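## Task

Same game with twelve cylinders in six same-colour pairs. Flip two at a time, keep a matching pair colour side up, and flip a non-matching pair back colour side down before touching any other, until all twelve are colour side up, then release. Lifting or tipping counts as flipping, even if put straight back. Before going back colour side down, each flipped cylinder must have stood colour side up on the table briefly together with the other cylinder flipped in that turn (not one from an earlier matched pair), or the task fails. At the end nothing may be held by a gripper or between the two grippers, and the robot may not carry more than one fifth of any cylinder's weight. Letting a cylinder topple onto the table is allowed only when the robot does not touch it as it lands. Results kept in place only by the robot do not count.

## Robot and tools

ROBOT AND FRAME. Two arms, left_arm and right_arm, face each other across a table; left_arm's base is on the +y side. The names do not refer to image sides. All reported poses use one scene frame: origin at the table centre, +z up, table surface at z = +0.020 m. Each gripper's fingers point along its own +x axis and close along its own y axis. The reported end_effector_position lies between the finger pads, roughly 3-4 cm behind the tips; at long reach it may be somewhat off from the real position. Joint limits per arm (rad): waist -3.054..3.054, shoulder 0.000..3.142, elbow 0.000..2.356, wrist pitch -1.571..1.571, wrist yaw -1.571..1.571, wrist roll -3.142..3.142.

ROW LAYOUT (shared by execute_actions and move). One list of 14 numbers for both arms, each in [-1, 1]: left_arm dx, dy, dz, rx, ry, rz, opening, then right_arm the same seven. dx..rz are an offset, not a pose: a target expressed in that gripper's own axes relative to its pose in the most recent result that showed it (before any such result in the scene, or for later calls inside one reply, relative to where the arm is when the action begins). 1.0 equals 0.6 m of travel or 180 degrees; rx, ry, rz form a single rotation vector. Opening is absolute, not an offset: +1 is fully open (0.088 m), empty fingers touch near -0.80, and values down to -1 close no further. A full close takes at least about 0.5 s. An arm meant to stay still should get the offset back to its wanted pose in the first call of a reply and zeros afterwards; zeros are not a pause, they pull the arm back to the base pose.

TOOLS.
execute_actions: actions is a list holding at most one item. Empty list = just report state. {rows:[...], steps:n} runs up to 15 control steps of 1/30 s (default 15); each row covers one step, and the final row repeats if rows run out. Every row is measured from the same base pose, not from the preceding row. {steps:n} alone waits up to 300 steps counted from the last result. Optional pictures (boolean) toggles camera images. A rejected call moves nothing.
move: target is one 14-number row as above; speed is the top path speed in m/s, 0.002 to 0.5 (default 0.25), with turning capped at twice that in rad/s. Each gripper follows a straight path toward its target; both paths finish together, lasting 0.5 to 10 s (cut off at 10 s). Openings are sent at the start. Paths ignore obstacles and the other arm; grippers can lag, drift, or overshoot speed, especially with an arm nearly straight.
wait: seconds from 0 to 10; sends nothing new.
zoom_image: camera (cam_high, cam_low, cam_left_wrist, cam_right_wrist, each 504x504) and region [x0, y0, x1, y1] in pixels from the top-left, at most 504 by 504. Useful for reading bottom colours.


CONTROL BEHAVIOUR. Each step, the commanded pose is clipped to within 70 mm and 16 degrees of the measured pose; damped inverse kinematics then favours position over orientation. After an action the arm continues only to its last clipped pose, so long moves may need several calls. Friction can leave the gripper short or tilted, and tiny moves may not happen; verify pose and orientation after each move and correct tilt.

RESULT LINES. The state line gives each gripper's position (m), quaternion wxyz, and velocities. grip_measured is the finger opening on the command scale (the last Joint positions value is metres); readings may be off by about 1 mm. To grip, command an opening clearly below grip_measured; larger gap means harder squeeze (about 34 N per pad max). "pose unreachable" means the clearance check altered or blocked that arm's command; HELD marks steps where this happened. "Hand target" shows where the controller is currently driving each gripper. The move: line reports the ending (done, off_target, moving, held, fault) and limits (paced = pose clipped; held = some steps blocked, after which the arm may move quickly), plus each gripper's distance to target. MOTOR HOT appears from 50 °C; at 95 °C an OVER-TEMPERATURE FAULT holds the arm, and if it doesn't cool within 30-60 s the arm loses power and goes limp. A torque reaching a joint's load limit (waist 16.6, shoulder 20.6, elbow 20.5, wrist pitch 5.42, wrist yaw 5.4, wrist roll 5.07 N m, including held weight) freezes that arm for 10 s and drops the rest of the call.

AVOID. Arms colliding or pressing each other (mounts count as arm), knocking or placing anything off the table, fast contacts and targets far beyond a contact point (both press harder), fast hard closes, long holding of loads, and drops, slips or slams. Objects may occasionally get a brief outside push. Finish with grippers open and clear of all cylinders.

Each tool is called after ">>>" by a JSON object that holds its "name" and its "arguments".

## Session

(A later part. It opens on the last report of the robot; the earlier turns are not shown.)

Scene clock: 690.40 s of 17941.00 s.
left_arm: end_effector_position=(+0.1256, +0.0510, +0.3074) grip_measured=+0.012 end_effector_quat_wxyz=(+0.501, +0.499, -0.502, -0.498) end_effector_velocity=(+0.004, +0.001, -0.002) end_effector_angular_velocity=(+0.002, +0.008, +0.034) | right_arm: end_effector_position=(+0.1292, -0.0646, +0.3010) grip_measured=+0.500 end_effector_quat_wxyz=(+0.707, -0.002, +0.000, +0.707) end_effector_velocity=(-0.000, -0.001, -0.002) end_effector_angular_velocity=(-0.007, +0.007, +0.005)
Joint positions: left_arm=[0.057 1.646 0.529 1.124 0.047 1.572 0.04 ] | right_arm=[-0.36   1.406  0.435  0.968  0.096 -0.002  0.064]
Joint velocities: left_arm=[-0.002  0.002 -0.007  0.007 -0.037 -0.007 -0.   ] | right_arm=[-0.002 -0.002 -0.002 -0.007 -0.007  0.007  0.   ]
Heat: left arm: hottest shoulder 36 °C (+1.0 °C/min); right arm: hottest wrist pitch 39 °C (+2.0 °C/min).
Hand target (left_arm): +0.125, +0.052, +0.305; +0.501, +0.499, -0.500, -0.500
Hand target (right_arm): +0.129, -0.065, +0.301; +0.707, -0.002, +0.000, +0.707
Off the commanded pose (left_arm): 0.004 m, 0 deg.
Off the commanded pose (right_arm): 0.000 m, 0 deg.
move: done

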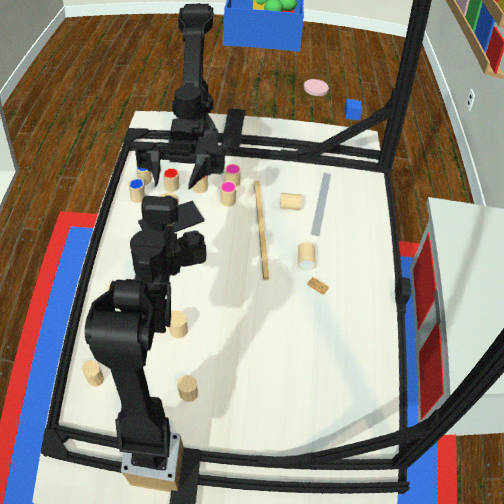

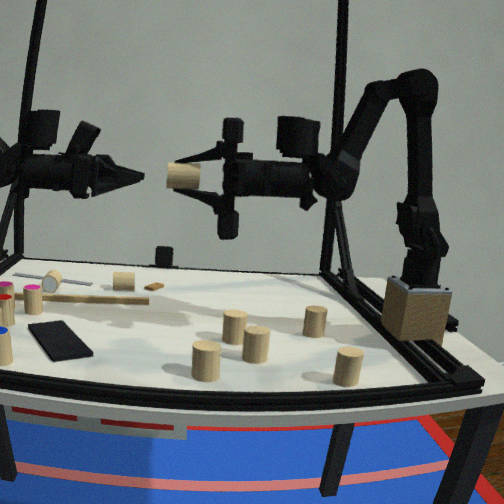

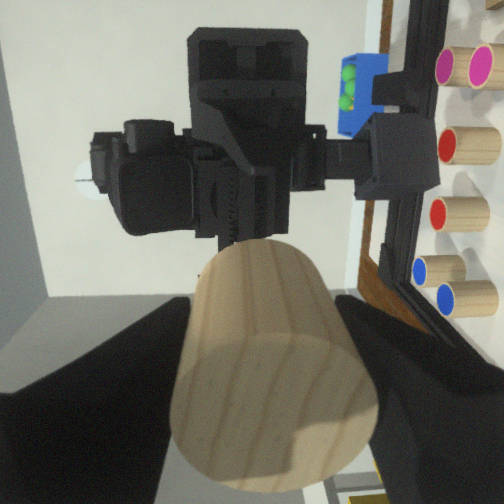

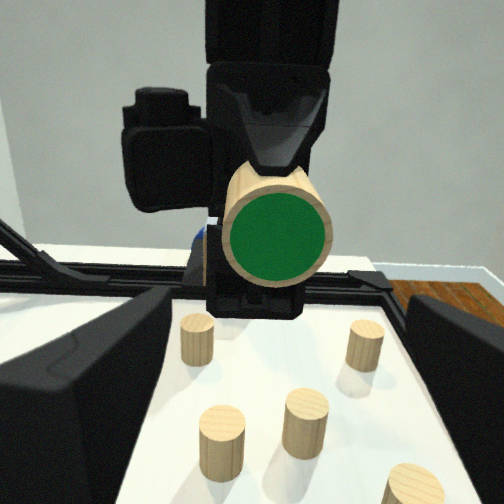

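>>> {"name": "move", "arguments": {"target": [0.134,0.0045,0,0,0,0,-0.3,0,0,0,0,0,0,0.5], "speed": 0.15}}

>>> {"name": "execute_actions", "arguments": {"actions": [{"rows":[[0,0,0,0,0,0,-0.3,0,0,0,0,0,0,-0.3]],"steps":11}], "pictures": false}}

>>> {"name": "move", "arguments": {"target": [-0.06,0,0,0,0,0,0.5,-0.06,0,0,0,0,0,-0.3], "speed": 0.1}}

>>> {"name": "move", "arguments": {"target": [-0.097,-0.29,-0.218,0,0,-0.497,0.4,-0.143,0.162,-0.30,0,0.500,0,-0.3], "speed": 0.4}}

Scene clock: 699.00 s of 17941.00 s.
left_arm: end_effector_position=(+0.1268, -0.0261, +0.3074) grip_measured=+0.010 end_effector_quat_wxyz=(+0.500, +0.501, -0.499, -0.500) end_effector_velocity=(-0.000, -0.002, -0.002) end_effector_angular_velocity=(+0.007, +0.022, +0.005) | right_arm: end_effector_position=(+0.1292, -0.0646, +0.3010) grip_measured=+0.500 end_effector_quat_wxyz=(+0.707, -0.002, +0.000, +0.707) end_effector_velocity=(-0.000, -0.001, -0.002) end_effector_angular_velocity=(-0.007, -0.023, +0.005)
Joint positions: left_arm=[0.05  1.885 0.849 1.034 0.04  1.571 0.039] | right_arm=[-0.36   1.406  0.435  0.968  0.096 -0.002  0.064]
Joint velocities: left_arm=[-0.002  0.007  0.007 -0.007 -0.007 -0.022  0.   ] | right_arm=[-0.002 -0.002 -0.002 -0.007 -0.007 -0.022 -0.   ]
Heat: left arm: hottest shoulder 36 °C (+1.0 °C/min); right arm: hottest wrist pitch 40 °C (+2.0 °C/min).
Hand target (left_arm): +0.126, -0.029, +0.310; +0.501, +0.499, -0.502, -0.498
Hand target (right_arm): +0.129, -0.065, +0.301; +0.707, -0.002, +0.000, +0.707
Off the commanded pose (left_arm): 0.005 m, 0 deg.
Off the commanded pose (right_arm): 0.000 m, 0 deg.
move: done

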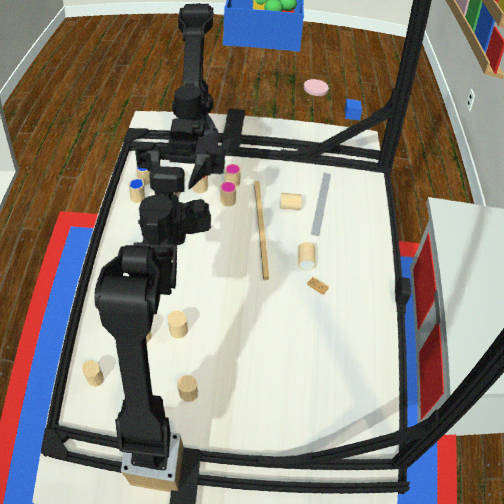

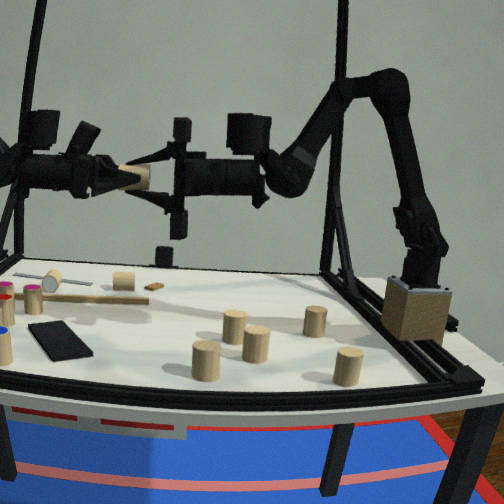

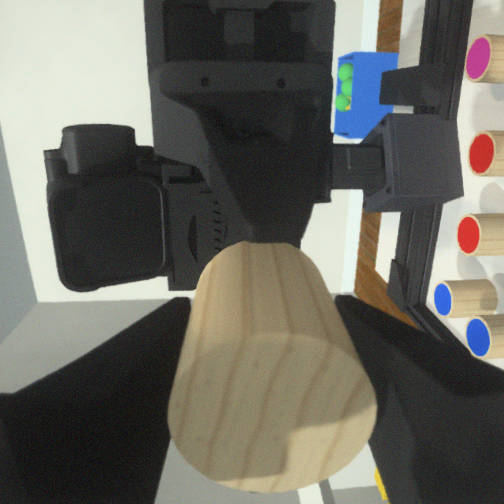

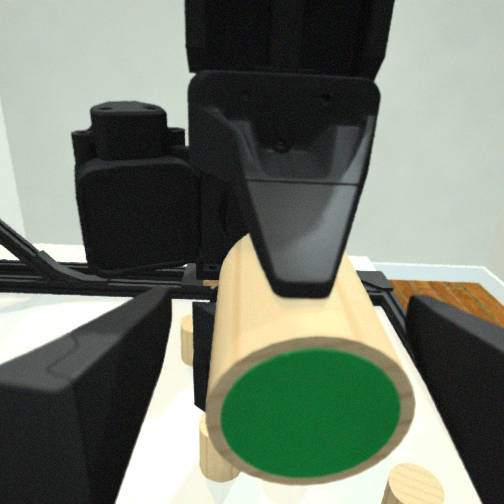

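Scene clock: 699.37 s of 17941.00 s.
left_arm: end_effector_position=(+0.1266, -0.0262, +0.3074) grip_measured=+0.010 end_effector_quat_wxyz=(+0.499, +0.501, -0.500, -0.500) end_effector_velocity=(+0.005, +0.000, -0.004) end_effector_angular_velocity=(+0.012, +0.008, +0.024) | right_arm: end_effector_position=(+0.1292, -0.0646, +0.3010) grip_measured=+0.004 end_effector_quat_wxyz=(+0.707, -0.002, +0.000, +0.707) end_effector_velocity=(-0.000, -0.001, -0.005) end_effector_angular_velocity=(-0.022, -0.024, +0.005)
Joint positions: left_arm=[0.049 1.885 0.85  1.034 0.04  1.571 0.039] | right_arm=[-0.36   1.406  0.435  0.968  0.096 -0.002  0.039]
Joint velocities: left_arm=[ 0.002  0.002 -0.002 -0.007 -0.022 -0.007  0.   ] | right_arm=[-0.002 -0.002 -0.002 -0.022 -0.007 -0.022 -0.   ]
Heat: left arm: hottest shoulder 36 °C (+1.0 °C/min); right arm: hottest wrist pitch 40 °C (+2.0 °C/min).
Hand target (left_arm): +0.127, -0.026, +0.307; +0.499, +0.501, -0.500, -0.500
Hand target (right_arm): +0.129, -0.065, +0.301; +0.707, -0.002, +0.000, +0.707
Off the commanded pose (left_arm): 0.000 m, 0 deg.
Off the commanded pose (right_arm): 0.000 m, 0 deg.
Steps of this call (steps 1 to 11: all 11 steps of this action). Readings (end_effector_position):
1: left_arm (+0.1268, -0.0262, +0.3074) | right_arm (+0.1292, -0.0646, +0.3010)
2: left_arm (+0.1268, -0.0262, +0.3074) | right_arm (+0.1292, -0.0646, +0.3010)
4: left_arm (+0.1268, -0.0262, +0.3074) | right_arm (+0.1292, -0.0646, +0.3010)
8: left_arm (+0.1266, -0.0262, +0.3074) | right_arm (+0.1292, -0.0646, +0.3010)
11: the state above

Scene clock: 700.43 s of 17941.00 s.
left_arm: end_effector_position=(+0.1258, +0.0071, +0.3047) grip_measured=+0.500 end_effector_quat_wxyz=(+0.498, +0.503, -0.498, -0.502) end_effector_velocity=(-0.002, +0.002, -0.001) end_effector_angular_velocity=(+0.007, +0.008, -0.010) | right_arm: end_effector_position=(+0.1290, -0.0979, +0.3005) grip_measured=+0.003 end_effector_quat_wxyz=(+0.706, -0.004, +0.002, +0.708) end_effector_velocity=(+0.000, -0.003, +0.001) end_effector_angular_velocity=(+0.002, -0.022, +0.005)
Joint positions: left_arm=[0.051 1.787 0.706 1.071 0.041 1.571 0.063] | right_arm=[-0.344  1.239  0.326  0.906  0.111 -0.002  0.039]
Joint velocities: left_arm=[-0.002 -0.007 -0.007 -0.007  0.007 -0.007  0.   ] | right_arm=[-0.002 -0.017 -0.007 -0.007 -0.007 -0.022 -0.   ]
Heat: left arm: hottest shoulder 36 °C (+1.0 °C/min); right arm: hottest wrist pitch 40 °C (+2.0 °C/min).
Hand target (left_arm): +0.127, +0.010, +0.308; +0.499, +0.501, -0.500, -0.500
Hand target (right_arm): +0.129, -0.101, +0.301; +0.707, -0.002, +0.000, +0.707
Off the commanded pose (left_arm): 0.004 m, 0 deg.
Off the commanded pose (right_arm): 0.003 m, 0 deg.
move: done

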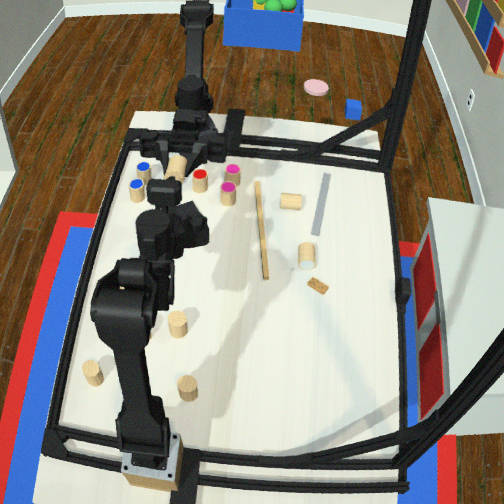

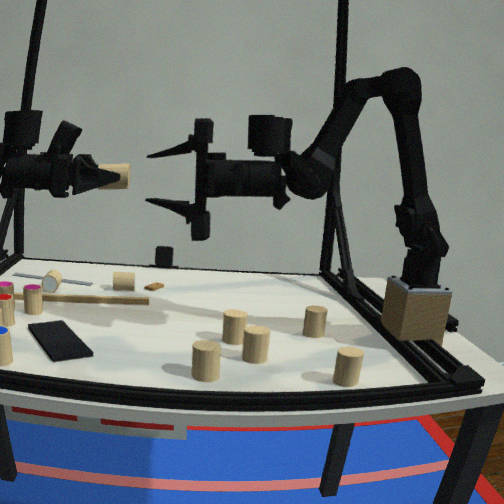

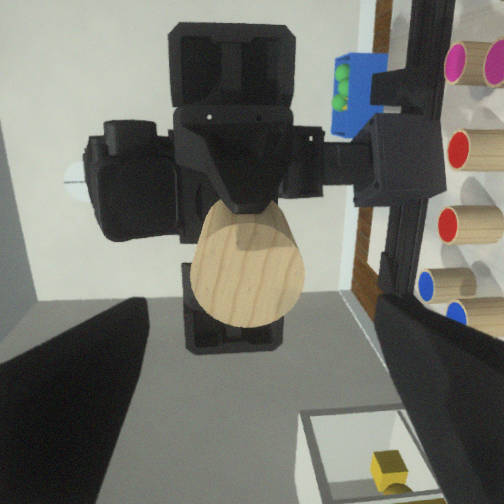

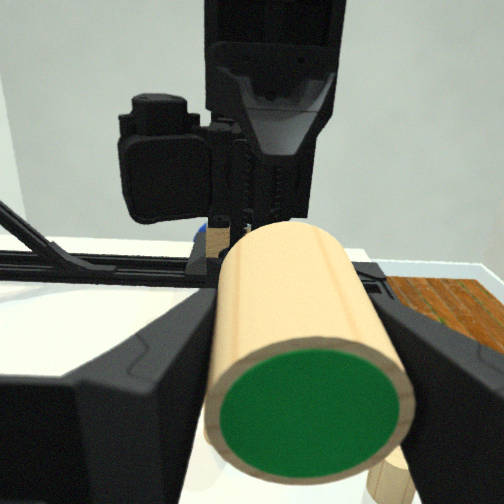

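Scene clock: 703.00 s of 17941.00 s.
left_arm: end_effector_position=(+0.2558, +0.0692, +0.1321) grip_measured=+0.400 end_effector_quat_wxyz=(+0.002, +0.708, +0.001, -0.707) end_effector_velocity=(+0.002, +0.002, -0.002) end_effector_angular_velocity=(+0.019, -0.017, +0.005) | right_arm: end_effector_position=(+0.0346, -0.1867, +0.1208) grip_measured=+0.000 end_effector_quat_wxyz=(+0.501, -0.499, +0.504, +0.496) end_effector_velocity=(+0.000, -0.001, -0.001) end_effector_angular_velocity=(-0.014, +0.002, +0.019)
Joint positions: left_arm=[ 0.352  2.266  1.664 -0.966 -0.001  1.909  0.059] | right_arm=[-0.034  1.761  0.98  -0.796 -0.003  0.433  0.039]
Joint velocities: left_arm=[-0.002  0.007  0.002 -0.007 -0.022 -0.007 -0.   ] | right_arm=[-0.002  0.007  0.002 -0.007 -0.007 -0.022 -0.   ]
Heat: left arm: hottest shoulder 36 °C (+1.0 °C/min); right arm: hottest wrist pitch 40 °C (+2.0 °C/min).
Hand target (left_arm): +0.258, +0.068, +0.131; +0.001, +0.709, +0.002, -0.706
Hand target (right_arm): +0.032, -0.185, +0.120; +0.499, -0.500, +0.506, +0.495
Off the commanded pose (left_arm): 0.002 m, 0 deg.
Off the commanded pose (right_arm): 0.003 m, 1 deg.
move: done

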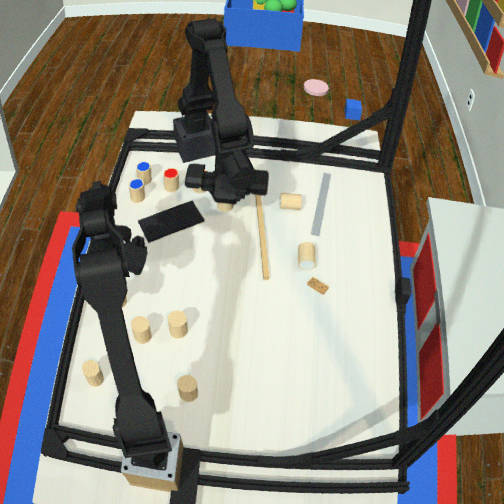

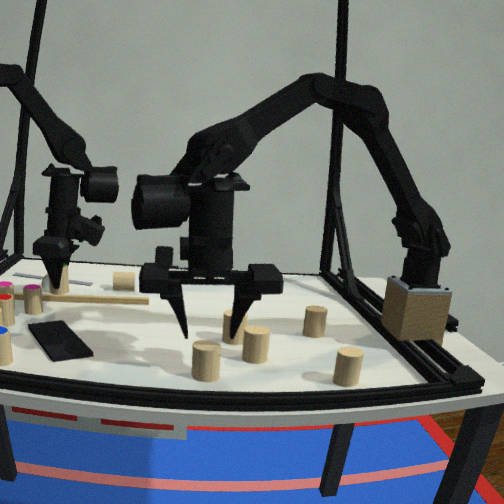

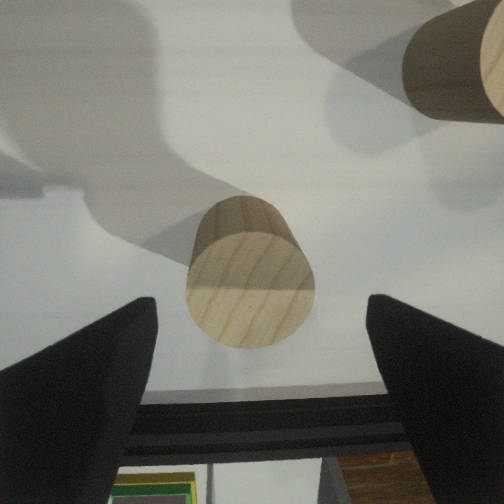

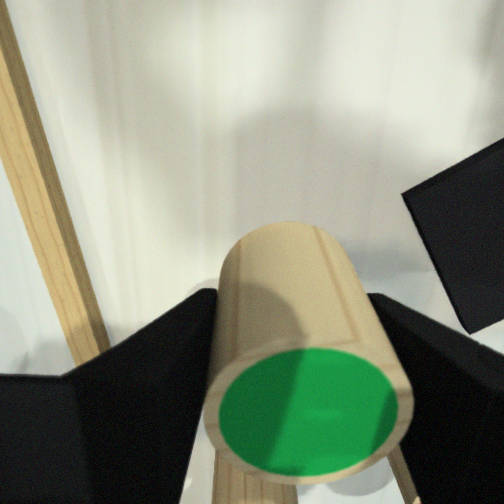

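>>> {"name": "move", "arguments": {"target": [0.092,0,0.005,0,0,0,0.4,0.085,0.002,0,0,0,0,-0.3], "speed": 0.1}}

>>> {"name": "execute_actions", "arguments": {"actions": [{"rows":[[0,0,0,0,0,0,-0.3,0,0,0,0,0,0,0.35]],"steps":11}], "pictures": false}}

>>> {"name": "move", "arguments": {"target": [-0.09,0,0,0,0,0,-0.3,-0.09,0,0,0,0,0,0.35], "speed": 0.2}}

>>> {"name": "move", "arguments": {"target": [-0.293,0.025,0.21,0,0,0.503,-0.3,-0.290,-0.161,0.203,0,-0.501,0,0.5], "speed": 0.4}}

Scene clock: 709.97 s of 17941.00 s.
left_arm: end_effector_position=(+0.2550, +0.0672, +0.0810) grip_measured=+0.400 end_effector_quat_wxyz=(+0.006, +0.709, -0.002, -0.705) end_effector_velocity=(+0.002, +0.001, +0.002) end_effector_angular_velocity=(+0.010, -0.020, +0.005) | right_arm: end_effector_position=(+0.0331, -0.1837, +0.0749) grip_measured=+0.000 end_effector_quat_wxyz=(+0.503, -0.494, +0.503, +0.501) end_effector_velocity=(-0.002, +0.000, +0.000) end_effector_angular_velocity=(+0.004, +0.010, +0.024)
Joint positions: left_arm=[ 0.348  2.35   1.589 -0.797 -0.001  1.905  0.059] | right_arm=[-0.034  1.873  0.9   -0.589 -0.004  0.434  0.039]
Joint velocities: left_arm=[-0.002 -0.002  0.002 -0.007 -0.022 -0.007 -0.   ] | right_arm=[ 0.002 -0.002 -0.002  0.007 -0.007 -0.022  0.   ]
Heat: left arm: hottest shoulder 37 °C (+1.0 °C/min); right arm: hottest wrist pitch 38 °C (+1.0 °C/min).
Hand target (left_arm): +0.253, +0.069, +0.077; +0.002, +0.708, +0.001, -0.706
Hand target (right_arm): +0.034, -0.187, +0.070; +0.501, -0.499, +0.505, +0.496
Off the commanded pose (left_arm): 0.005 m, 1 deg.
Off the commanded pose (right_arm): 0.006 m, 1 deg.
move: done

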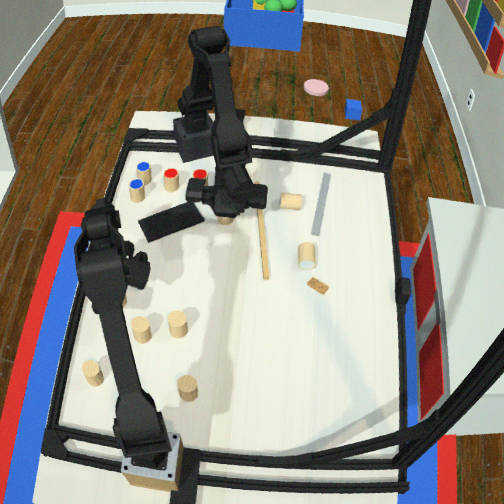

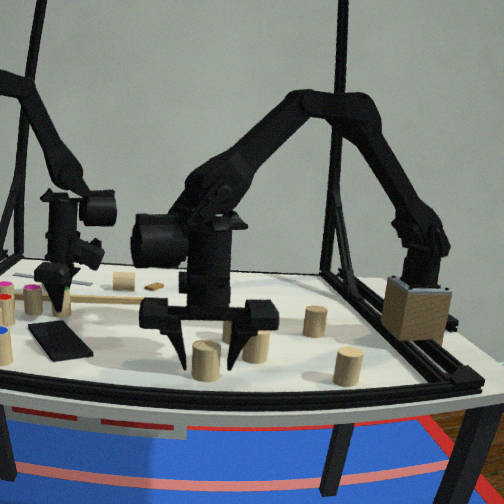

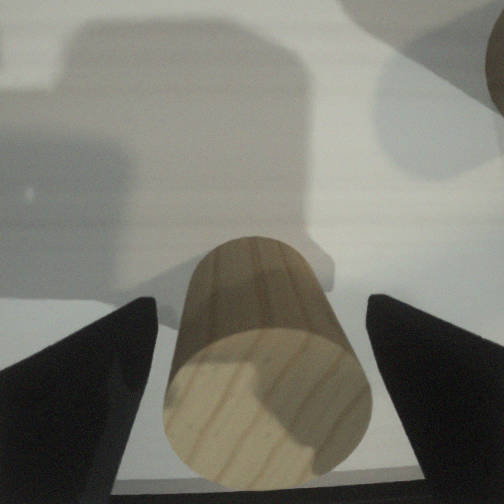

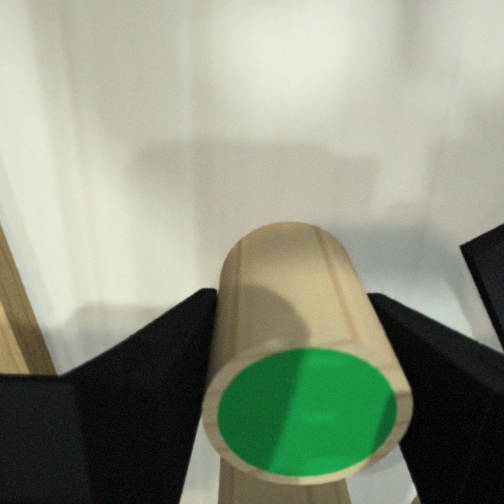

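Scene clock: 710.33 s of 17941.00 s.
left_arm: end_effector_position=(+0.2550, +0.0675, +0.0810) grip_measured=+0.017 end_effector_quat_wxyz=(+0.005, +0.709, -0.002, -0.705) end_effector_velocity=(-0.001, +0.002, +0.000) end_effector_angular_velocity=(+0.009, -0.004, +0.005) | right_arm: end_effector_position=(+0.0331, -0.1837, +0.0749) grip_measured=+0.335 end_effector_quat_wxyz=(+0.503, -0.494, +0.503, +0.501) end_effector_velocity=(+0.001, -0.004, -0.001) end_effector_angular_velocity=(-0.014, +0.002, +0.005)
Joint positions: left_arm=[ 0.348  2.35   1.589 -0.799 -0.002  1.905  0.04 ] | right_arm=[-0.034  1.873  0.9   -0.589 -0.004  0.434  0.055]
Joint velocities: left_arm=[-0.002 -0.002 -0.002 -0.007 -0.007 -0.007 -0.   ] | right_arm=[-0.002 -0.002 -0.007 -0.007 -0.007 -0.007  0.008]
Heat: left arm: hottest shoulder 37 °C (+1.0 °C/min); right arm: hottest wrist pitch 38 °C (+1.0 °C/min).
Hand target (left_arm): +0.255, +0.067, +0.081; +0.006, +0.709, -0.002, -0.705
Hand target (right_arm): +0.033, -0.184, +0.075; +0.503, -0.494, +0.503, +0.501
Off the commanded pose (left_arm): 0.000 m, 0 deg.
Off the commanded pose (right_arm): 0.000 m, 0 deg.
Steps of this call (steps 1 to 11: all 11 steps of this action). Readings (end_effector_position):
1: left_arm (+0.2550, +0.0672, +0.0810) | right_arm (+0.0331, -0.1837, +0.0749)
2: left_arm (+0.2550, +0.0672, +0.0810) | right_arm (+0.0331, -0.1837, +0.0749)
4: left_arm (+0.2550, +0.0675, +0.0810) | right_arm (+0.0331, -0.1837, +0.0749)
8: left_arm (+0.2550, +0.0675, +0.0810) | right_arm (+0.0331, -0.1837, +0.0749)
11: the state above

Scene clock: 711.43 s of 17941.00 s.
left_arm: end_effector_position=(+0.2535, +0.0717, +0.1280) grip_measured=+0.016 end_effector_quat_wxyz=(-0.001, +0.707, +0.005, -0.707) end_effector_velocity=(+0.001, -0.004, +0.003) end_effector_angular_velocity=(-0.014, -0.013, -0.010) | right_arm: end_effector_position=(+0.0351, -0.1880, +0.1227) grip_measured=+0.350 end_effector_quat_wxyz=(+0.500, -0.501, +0.506, +0.493) end_effector_velocity=(+0.000, -0.007, +0.001) end_effector_angular_velocity=(-0.038, +0.007, -0.010)
Joint positions: left_arm=[ 0.348  2.268  1.65  -0.96  -0.002  1.905  0.04 ] | right_arm=[-0.034  1.757  0.984 -0.811 -0.004  0.434  0.056]
Joint velocities: left_arm=[-0.002 -0.002  0.007  0.007 -0.007  0.007  0.   ] | right_arm=[-0.002 -0.002  0.002 -0.037 -0.022  0.007 -0.   ]
Heat: left arm: hottest shoulder 38 °C (+2.0 °C/min); right arm: hottest wrist pitch 38 °C (+1.0 °C/min).
Hand target (left_arm): +0.255, +0.068, +0.135; +0.005, +0.709, -0.002, -0.705
Hand target (right_arm): +0.033, -0.184, +0.129; +0.503, -0.494, +0.503, +0.501
Off the commanded pose (left_arm): 0.008 m, 1 deg.
Off the commanded pose (right_arm): 0.007 m, 1 deg.
move: done

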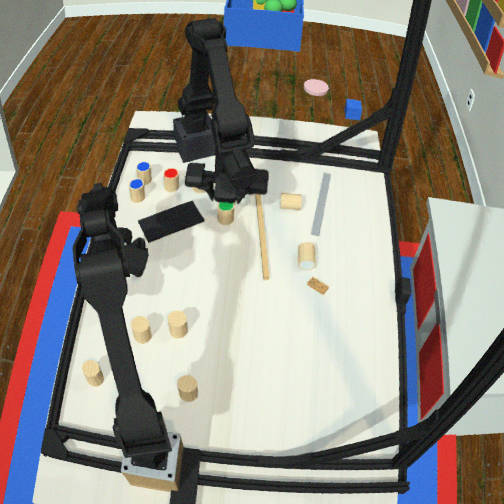

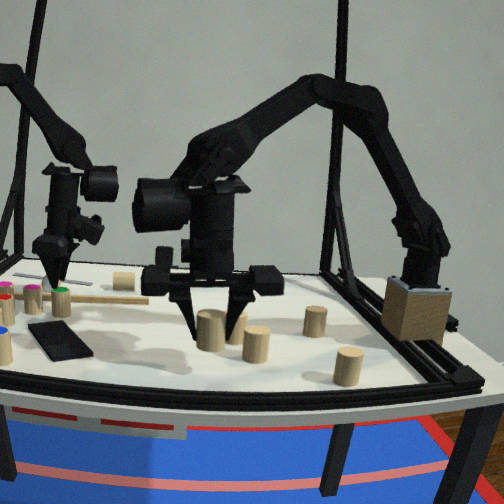

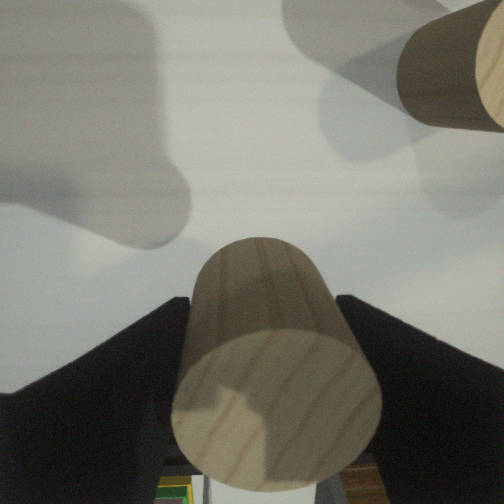

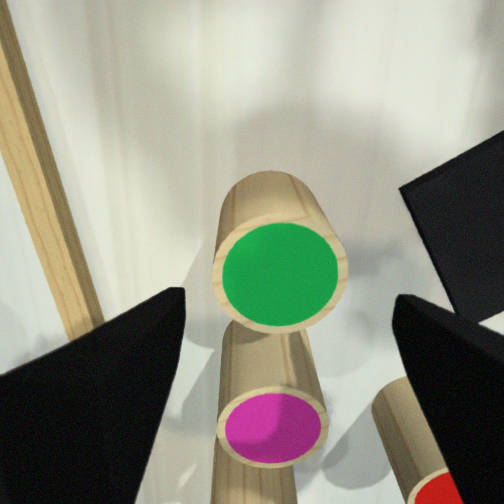

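Scene clock: 714.00 s of 17941.00 s.
left_arm: end_effector_position=(+0.1281, +0.0535, +0.3084) grip_measured=+0.014 end_effector_quat_wxyz=(+0.503, +0.498, -0.501, -0.498) end_effector_velocity=(+0.002, +0.000, -0.003) end_effector_angular_velocity=(+0.012, +0.023, +0.019) | right_arm: end_effector_position=(+0.1300, -0.0641, +0.3040) grip_measured=+0.500 end_effector_quat_wxyz=(+0.707, +0.002, -0.005, +0.707) end_effector_velocity=(-0.000, -0.001, -0.001) end_effector_angular_velocity=(+0.007, -0.007, +0.005)
Joint positions: left_arm=[0.066 1.635 0.52  1.123 0.056 1.568 0.04 ] | right_arm=[-0.363  1.407  0.436  0.981  0.093 -0.005  0.064]
Joint velocities: left_arm=[-0.002  0.002 -0.002 -0.007 -0.022 -0.022  0.001] | right_arm=[-0.002  0.007 -0.007  0.022 -0.007 -0.007 -0.   ]
Heat: left arm: hottest shoulder 38 °C (+2.0 °C/min); right arm: hottest wrist pitch 38 °C (+1.0 °C/min).
Hand target (left_arm): +0.127, +0.054, +0.305; +0.502, +0.499, -0.499, -0.500
Hand target (right_arm): +0.131, -0.065, +0.297; +0.706, -0.005, -0.000, +0.708
Off the commanded pose (left_arm): 0.005 m, 0 deg.
Off the commanded pose (right_arm): 0.009 m, 1 deg.
move: off_target (right_arm)

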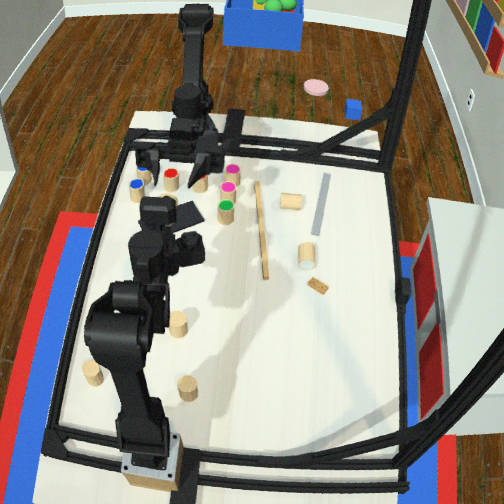

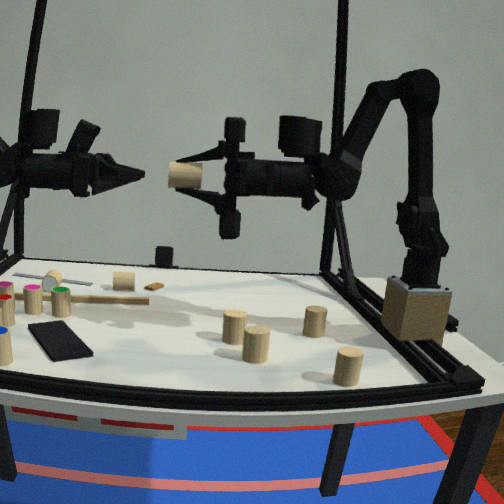

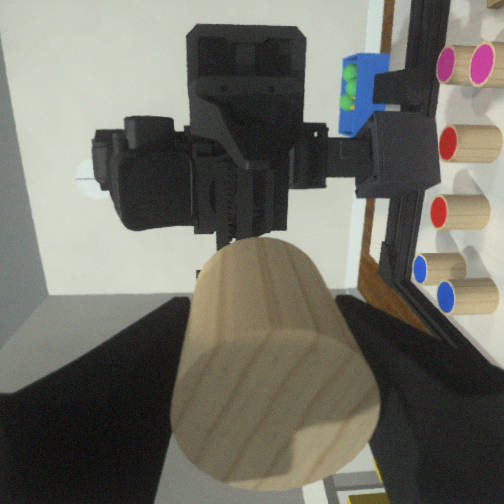

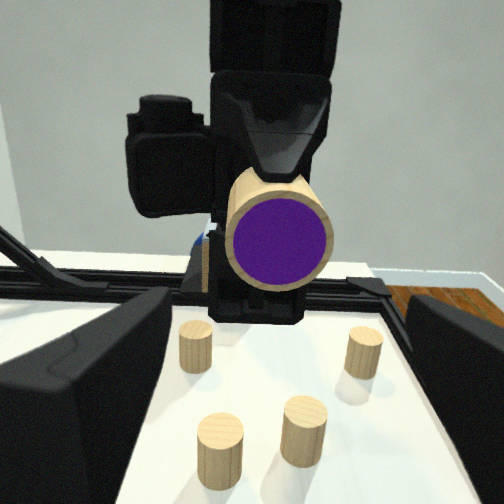

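>>> {"name": "move", "arguments": {"target": [0.137,0.005,0.002,0,0,0,-0.3,0,0,-0.002,0,0.002,0,0.5], "speed": 0.15}}

>>> {"name": "execute_actions", "arguments": {"actions": [{"rows":[[0,0,0,0,0,0,-0.3,0,0,0,0,0,0,-0.3]],"steps":11}], "pictures": false}}

>>> {"name": "move", "arguments": {"target": [-0.06,0,0,0,0,0,0.5,-0.06,0,0,0,0,0,-0.3], "speed": 0.1}}

>>> {"name": "move", "arguments": {"target": [-0.077,0.003,0.002,0,0,0.003,0.5,-0.035,0.163,-0.327,0,0.503,0,-0.3], "speed": 0.4}}

Scene clock: 724.10 s of 17941.00 s.
left_arm: end_effector_position=(+0.1282, -0.0254, +0.3088) grip_measured=+0.010 end_effector_quat_wxyz=(+0.501, +0.500, -0.499, -0.500) end_effector_velocity=(+0.002, -0.001, -0.005) end_effector_angular_velocity=(+0.022, +0.008, +0.020) | right_arm: end_effector_position=(+0.1301, -0.0641, +0.3016) grip_measured=+0.500 end_effector_quat_wxyz=(+0.707, -0.001, -0.002, +0.707) end_effector_velocity=(-0.000, +0.001, -0.001) end_effector_angular_velocity=(-0.007, -0.023, +0.005)
Joint positions: left_arm=[0.053 1.88  0.848 1.032 0.043 1.568 0.04 ] | right_arm=[-0.364  1.409  0.435  0.975  0.093 -0.005  0.064]
Joint velocities: left_arm=[-0.002  0.002  0.002 -0.022 -0.022 -0.007 -0.   ] | right_arm=[-0.002  0.002  0.002 -0.007 -0.007 -0.022 -0.   ]
Heat: left arm: hottest shoulder 37 °C (+1.0 °C/min); right arm: hottest wrist pitch 39 °C (+1.0 °C/min).
Hand target (left_arm): +0.127, -0.028, +0.311; +0.503, +0.498, -0.501, -0.498
Hand target (right_arm): +0.130, -0.064, +0.303; +0.707, +0.000, -0.003, +0.707
Off the commanded pose (left_arm): 0.005 m, 0 deg.
Off the commanded pose (right_arm): 0.001 m, 0 deg.
move: done

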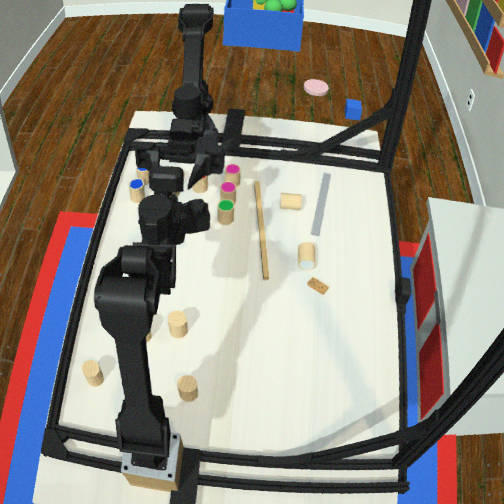

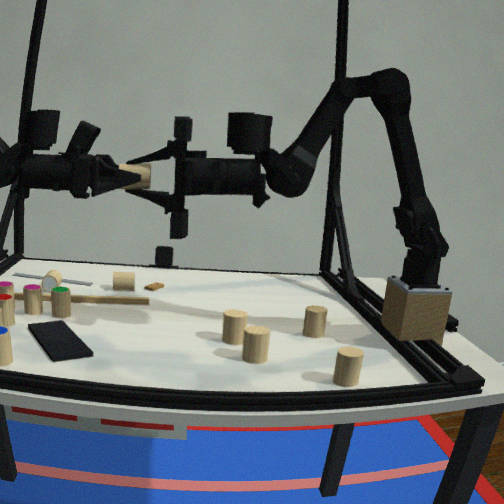

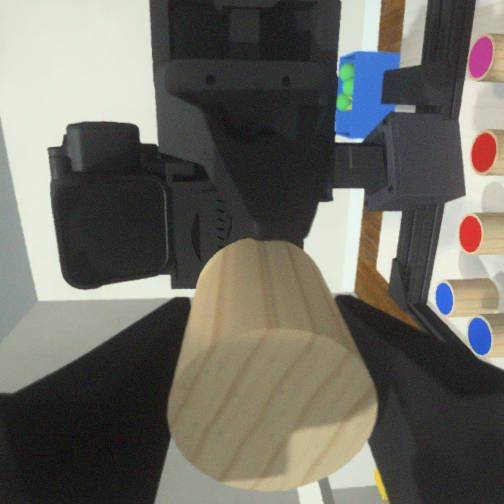

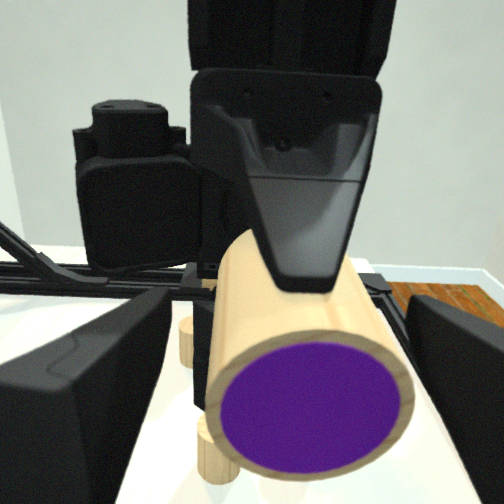

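Scene clock: 724.47 s of 17941.00 s.
left_arm: end_effector_position=(+0.1282, -0.0255, +0.3090) grip_measured=+0.010 end_effector_quat_wxyz=(+0.501, +0.500, -0.499, -0.500) end_effector_velocity=(+0.002, +0.001, -0.006) end_effector_angular_velocity=(+0.017, +0.023, +0.020) | right_arm: end_effector_position=(+0.1300, -0.0641, +0.3016) grip_measured=+0.005 end_effector_quat_wxyz=(+0.707, -0.001, -0.002, +0.707) end_effector_velocity=(+0.002, +0.000, +0.000) end_effector_angular_velocity=(-0.002, -0.008, -0.010)
Joint positions: left_arm=[0.053 1.88  0.848 1.032 0.043 1.568 0.04 ] | right_arm=[-0.364  1.409  0.435  0.975  0.092 -0.005  0.039]
Joint velocities: left_arm=[-0.002  0.002 -0.007 -0.007 -0.022 -0.022 -0.   ] | right_arm=[-0.002 -0.002  0.002 -0.007  0.007 -0.007 -0.   ]
Heat: left arm: hottest shoulder 37 °C (+1.0 °C/min); right arm: hottest wrist pitch 39 °C (+1.0 °C/min).
Hand target (left_arm): +0.128, -0.025, +0.309; +0.501, +0.500, -0.499, -0.500
Hand target (right_arm): +0.130, -0.064, +0.302; +0.707, -0.001, -0.002, +0.707
Off the commanded pose (left_arm): 0.000 m, 0 deg.
Off the commanded pose (right_arm): 0.000 m, 0 deg.
Steps of this call (steps 1 to 11: all 11 steps of this action). Readings (end_effector_position):
1: left_arm (+0.1282, -0.0255, +0.3090) | right_arm (+0.1301, -0.0641, +0.3016)
2: left_arm (+0.1282, -0.0255, +0.3090) | right_arm (+0.1301, -0.0641, +0.3016)
4: left_arm (+0.1282, -0.0255, +0.3090) | right_arm (+0.1301, -0.0641, +0.3016)
8: left_arm (+0.1282, -0.0255, +0.3090) | right_arm (+0.1300, -0.0641, +0.3016)
11: the state above

Scene clock: 725.53 s of 17941.00 s.
left_arm: end_effector_position=(+0.1272, +0.0078, +0.3061) grip_measured=+0.500 end_effector_quat_wxyz=(+0.499, +0.502, -0.497, -0.502) end_effector_velocity=(+0.002, +0.002, -0.001) end_effector_angular_velocity=(+0.007, +0.022, +0.020) | right_arm: end_effector_position=(+0.1299, -0.0974, +0.3010) grip_measured=+0.004 end_effector_quat_wxyz=(+0.706, -0.003, -0.001, +0.708) end_effector_velocity=(+0.002, -0.003, -0.006) end_effector_angular_velocity=(-0.022, -0.010, -0.010)
Joint positions: left_arm=[0.055 1.782 0.705 1.069 0.045 1.568 0.063] | right_arm=[-0.348  1.244  0.326  0.915  0.106 -0.005  0.039]
Joint velocities: left_arm=[-0.002 -0.007 -0.007 -0.007 -0.022 -0.022 -0.   ] | right_arm=[-0.002 -0.012 -0.012 -0.022  0.007 -0.007 -0.   ]
Heat: left arm: hottest shoulder 37 °C (+1.0 °C/min); right arm: hottest wrist pitch 39 °C (+1.0 °C/min).
Hand target (left_arm): +0.128, +0.010, +0.309; +0.501, +0.500, -0.499, -0.500
Hand target (right_arm): +0.130, -0.100, +0.302; +0.707, -0.001, -0.002, +0.707
Off the commanded pose (left_arm): 0.004 m, 0 deg.
Off the commanded pose (right_arm): 0.003 m, 0 deg.
move: done

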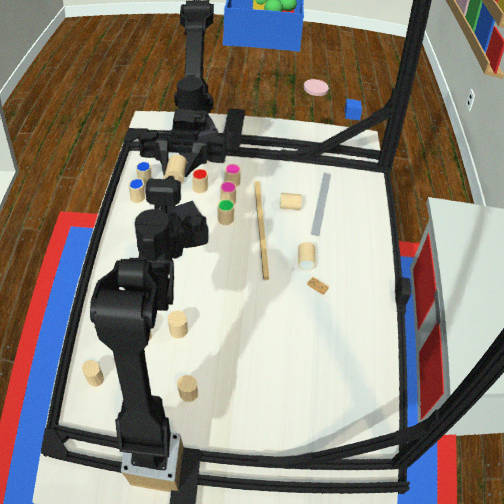

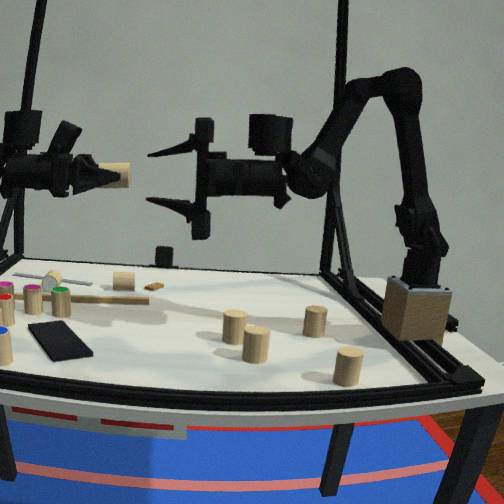

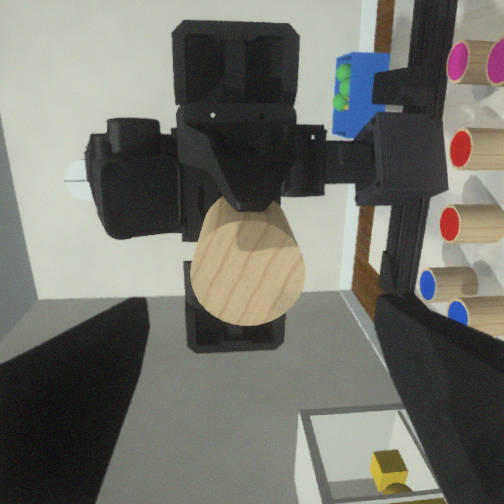

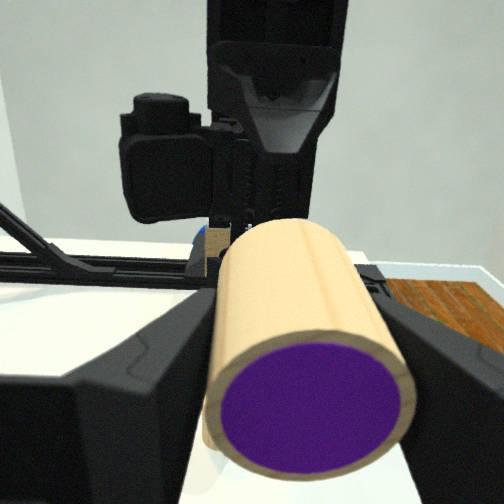

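Scene clock: 728.10 s of 17941.00 s.
left_arm: end_effector_position=(+0.1252, +0.0516, +0.3068) grip_measured=+0.500 end_effector_quat_wxyz=(+0.500, +0.501, -0.498, -0.501) end_effector_velocity=(+0.004, +0.000, -0.010) end_effector_angular_velocity=(+0.041, +0.024, +0.034) | right_arm: end_effector_position=(+0.0355, -0.1201, +0.1059) grip_measured=+0.002 end_effector_quat_wxyz=(+0.501, -0.500, +0.504, +0.495) end_effector_velocity=(-0.001, -0.005, -0.002) end_effector_angular_velocity=(-0.033, +0.012, +0.005)
Joint positions: left_arm=[0.055 1.638 0.529 1.105 0.045 1.568 0.064] | right_arm=[-0.115  1.998  1.235 -0.816 -0.001  0.353  0.039]
Joint velocities: left_arm=[-0.002  0.002 -0.002 -0.037 -0.037 -0.022 -0.   ] | right_arm=[-0.002  0.007  0.002 -0.022 -0.022 -0.007 -0.   ]
Heat: left arm: hottest shoulder 37 °C (+1.0 °C/min); right arm: hottest wrist pitch 39 °C (+1.0 °C/min).
Hand target (left_arm): +0.126, +0.054, +0.309; +0.502, +0.499, -0.499, -0.500
Hand target (right_arm): +0.034, -0.119, +0.103; +0.499, -0.501, +0.506, +0.494
Off the commanded pose (left_arm): 0.003 m, 0 deg.
Off the commanded pose (right_arm): 0.003 m, 1 deg.
move: done

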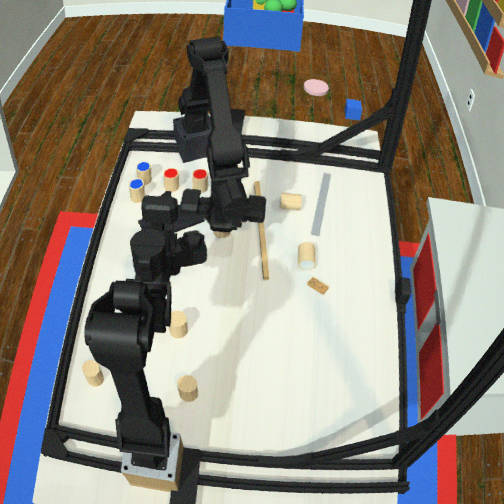

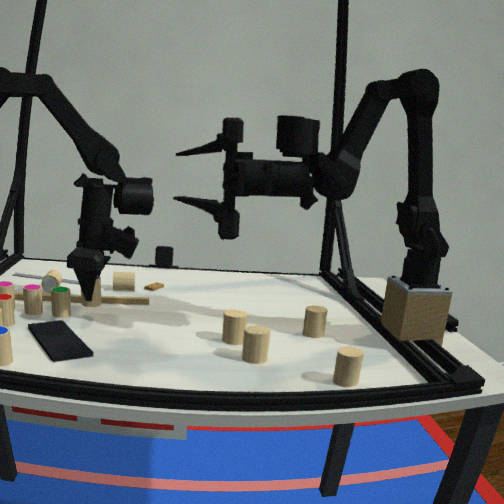

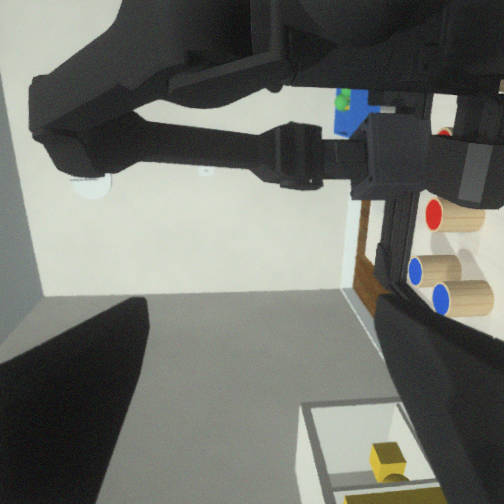

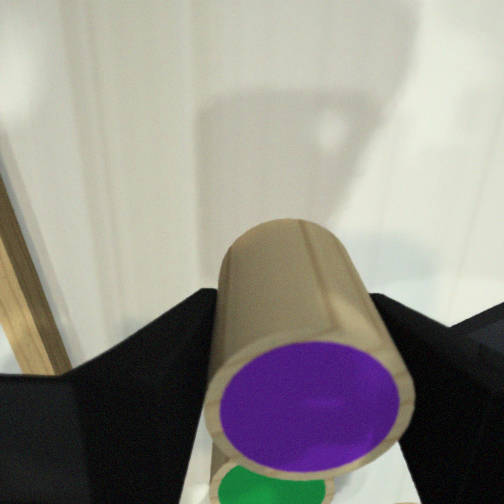

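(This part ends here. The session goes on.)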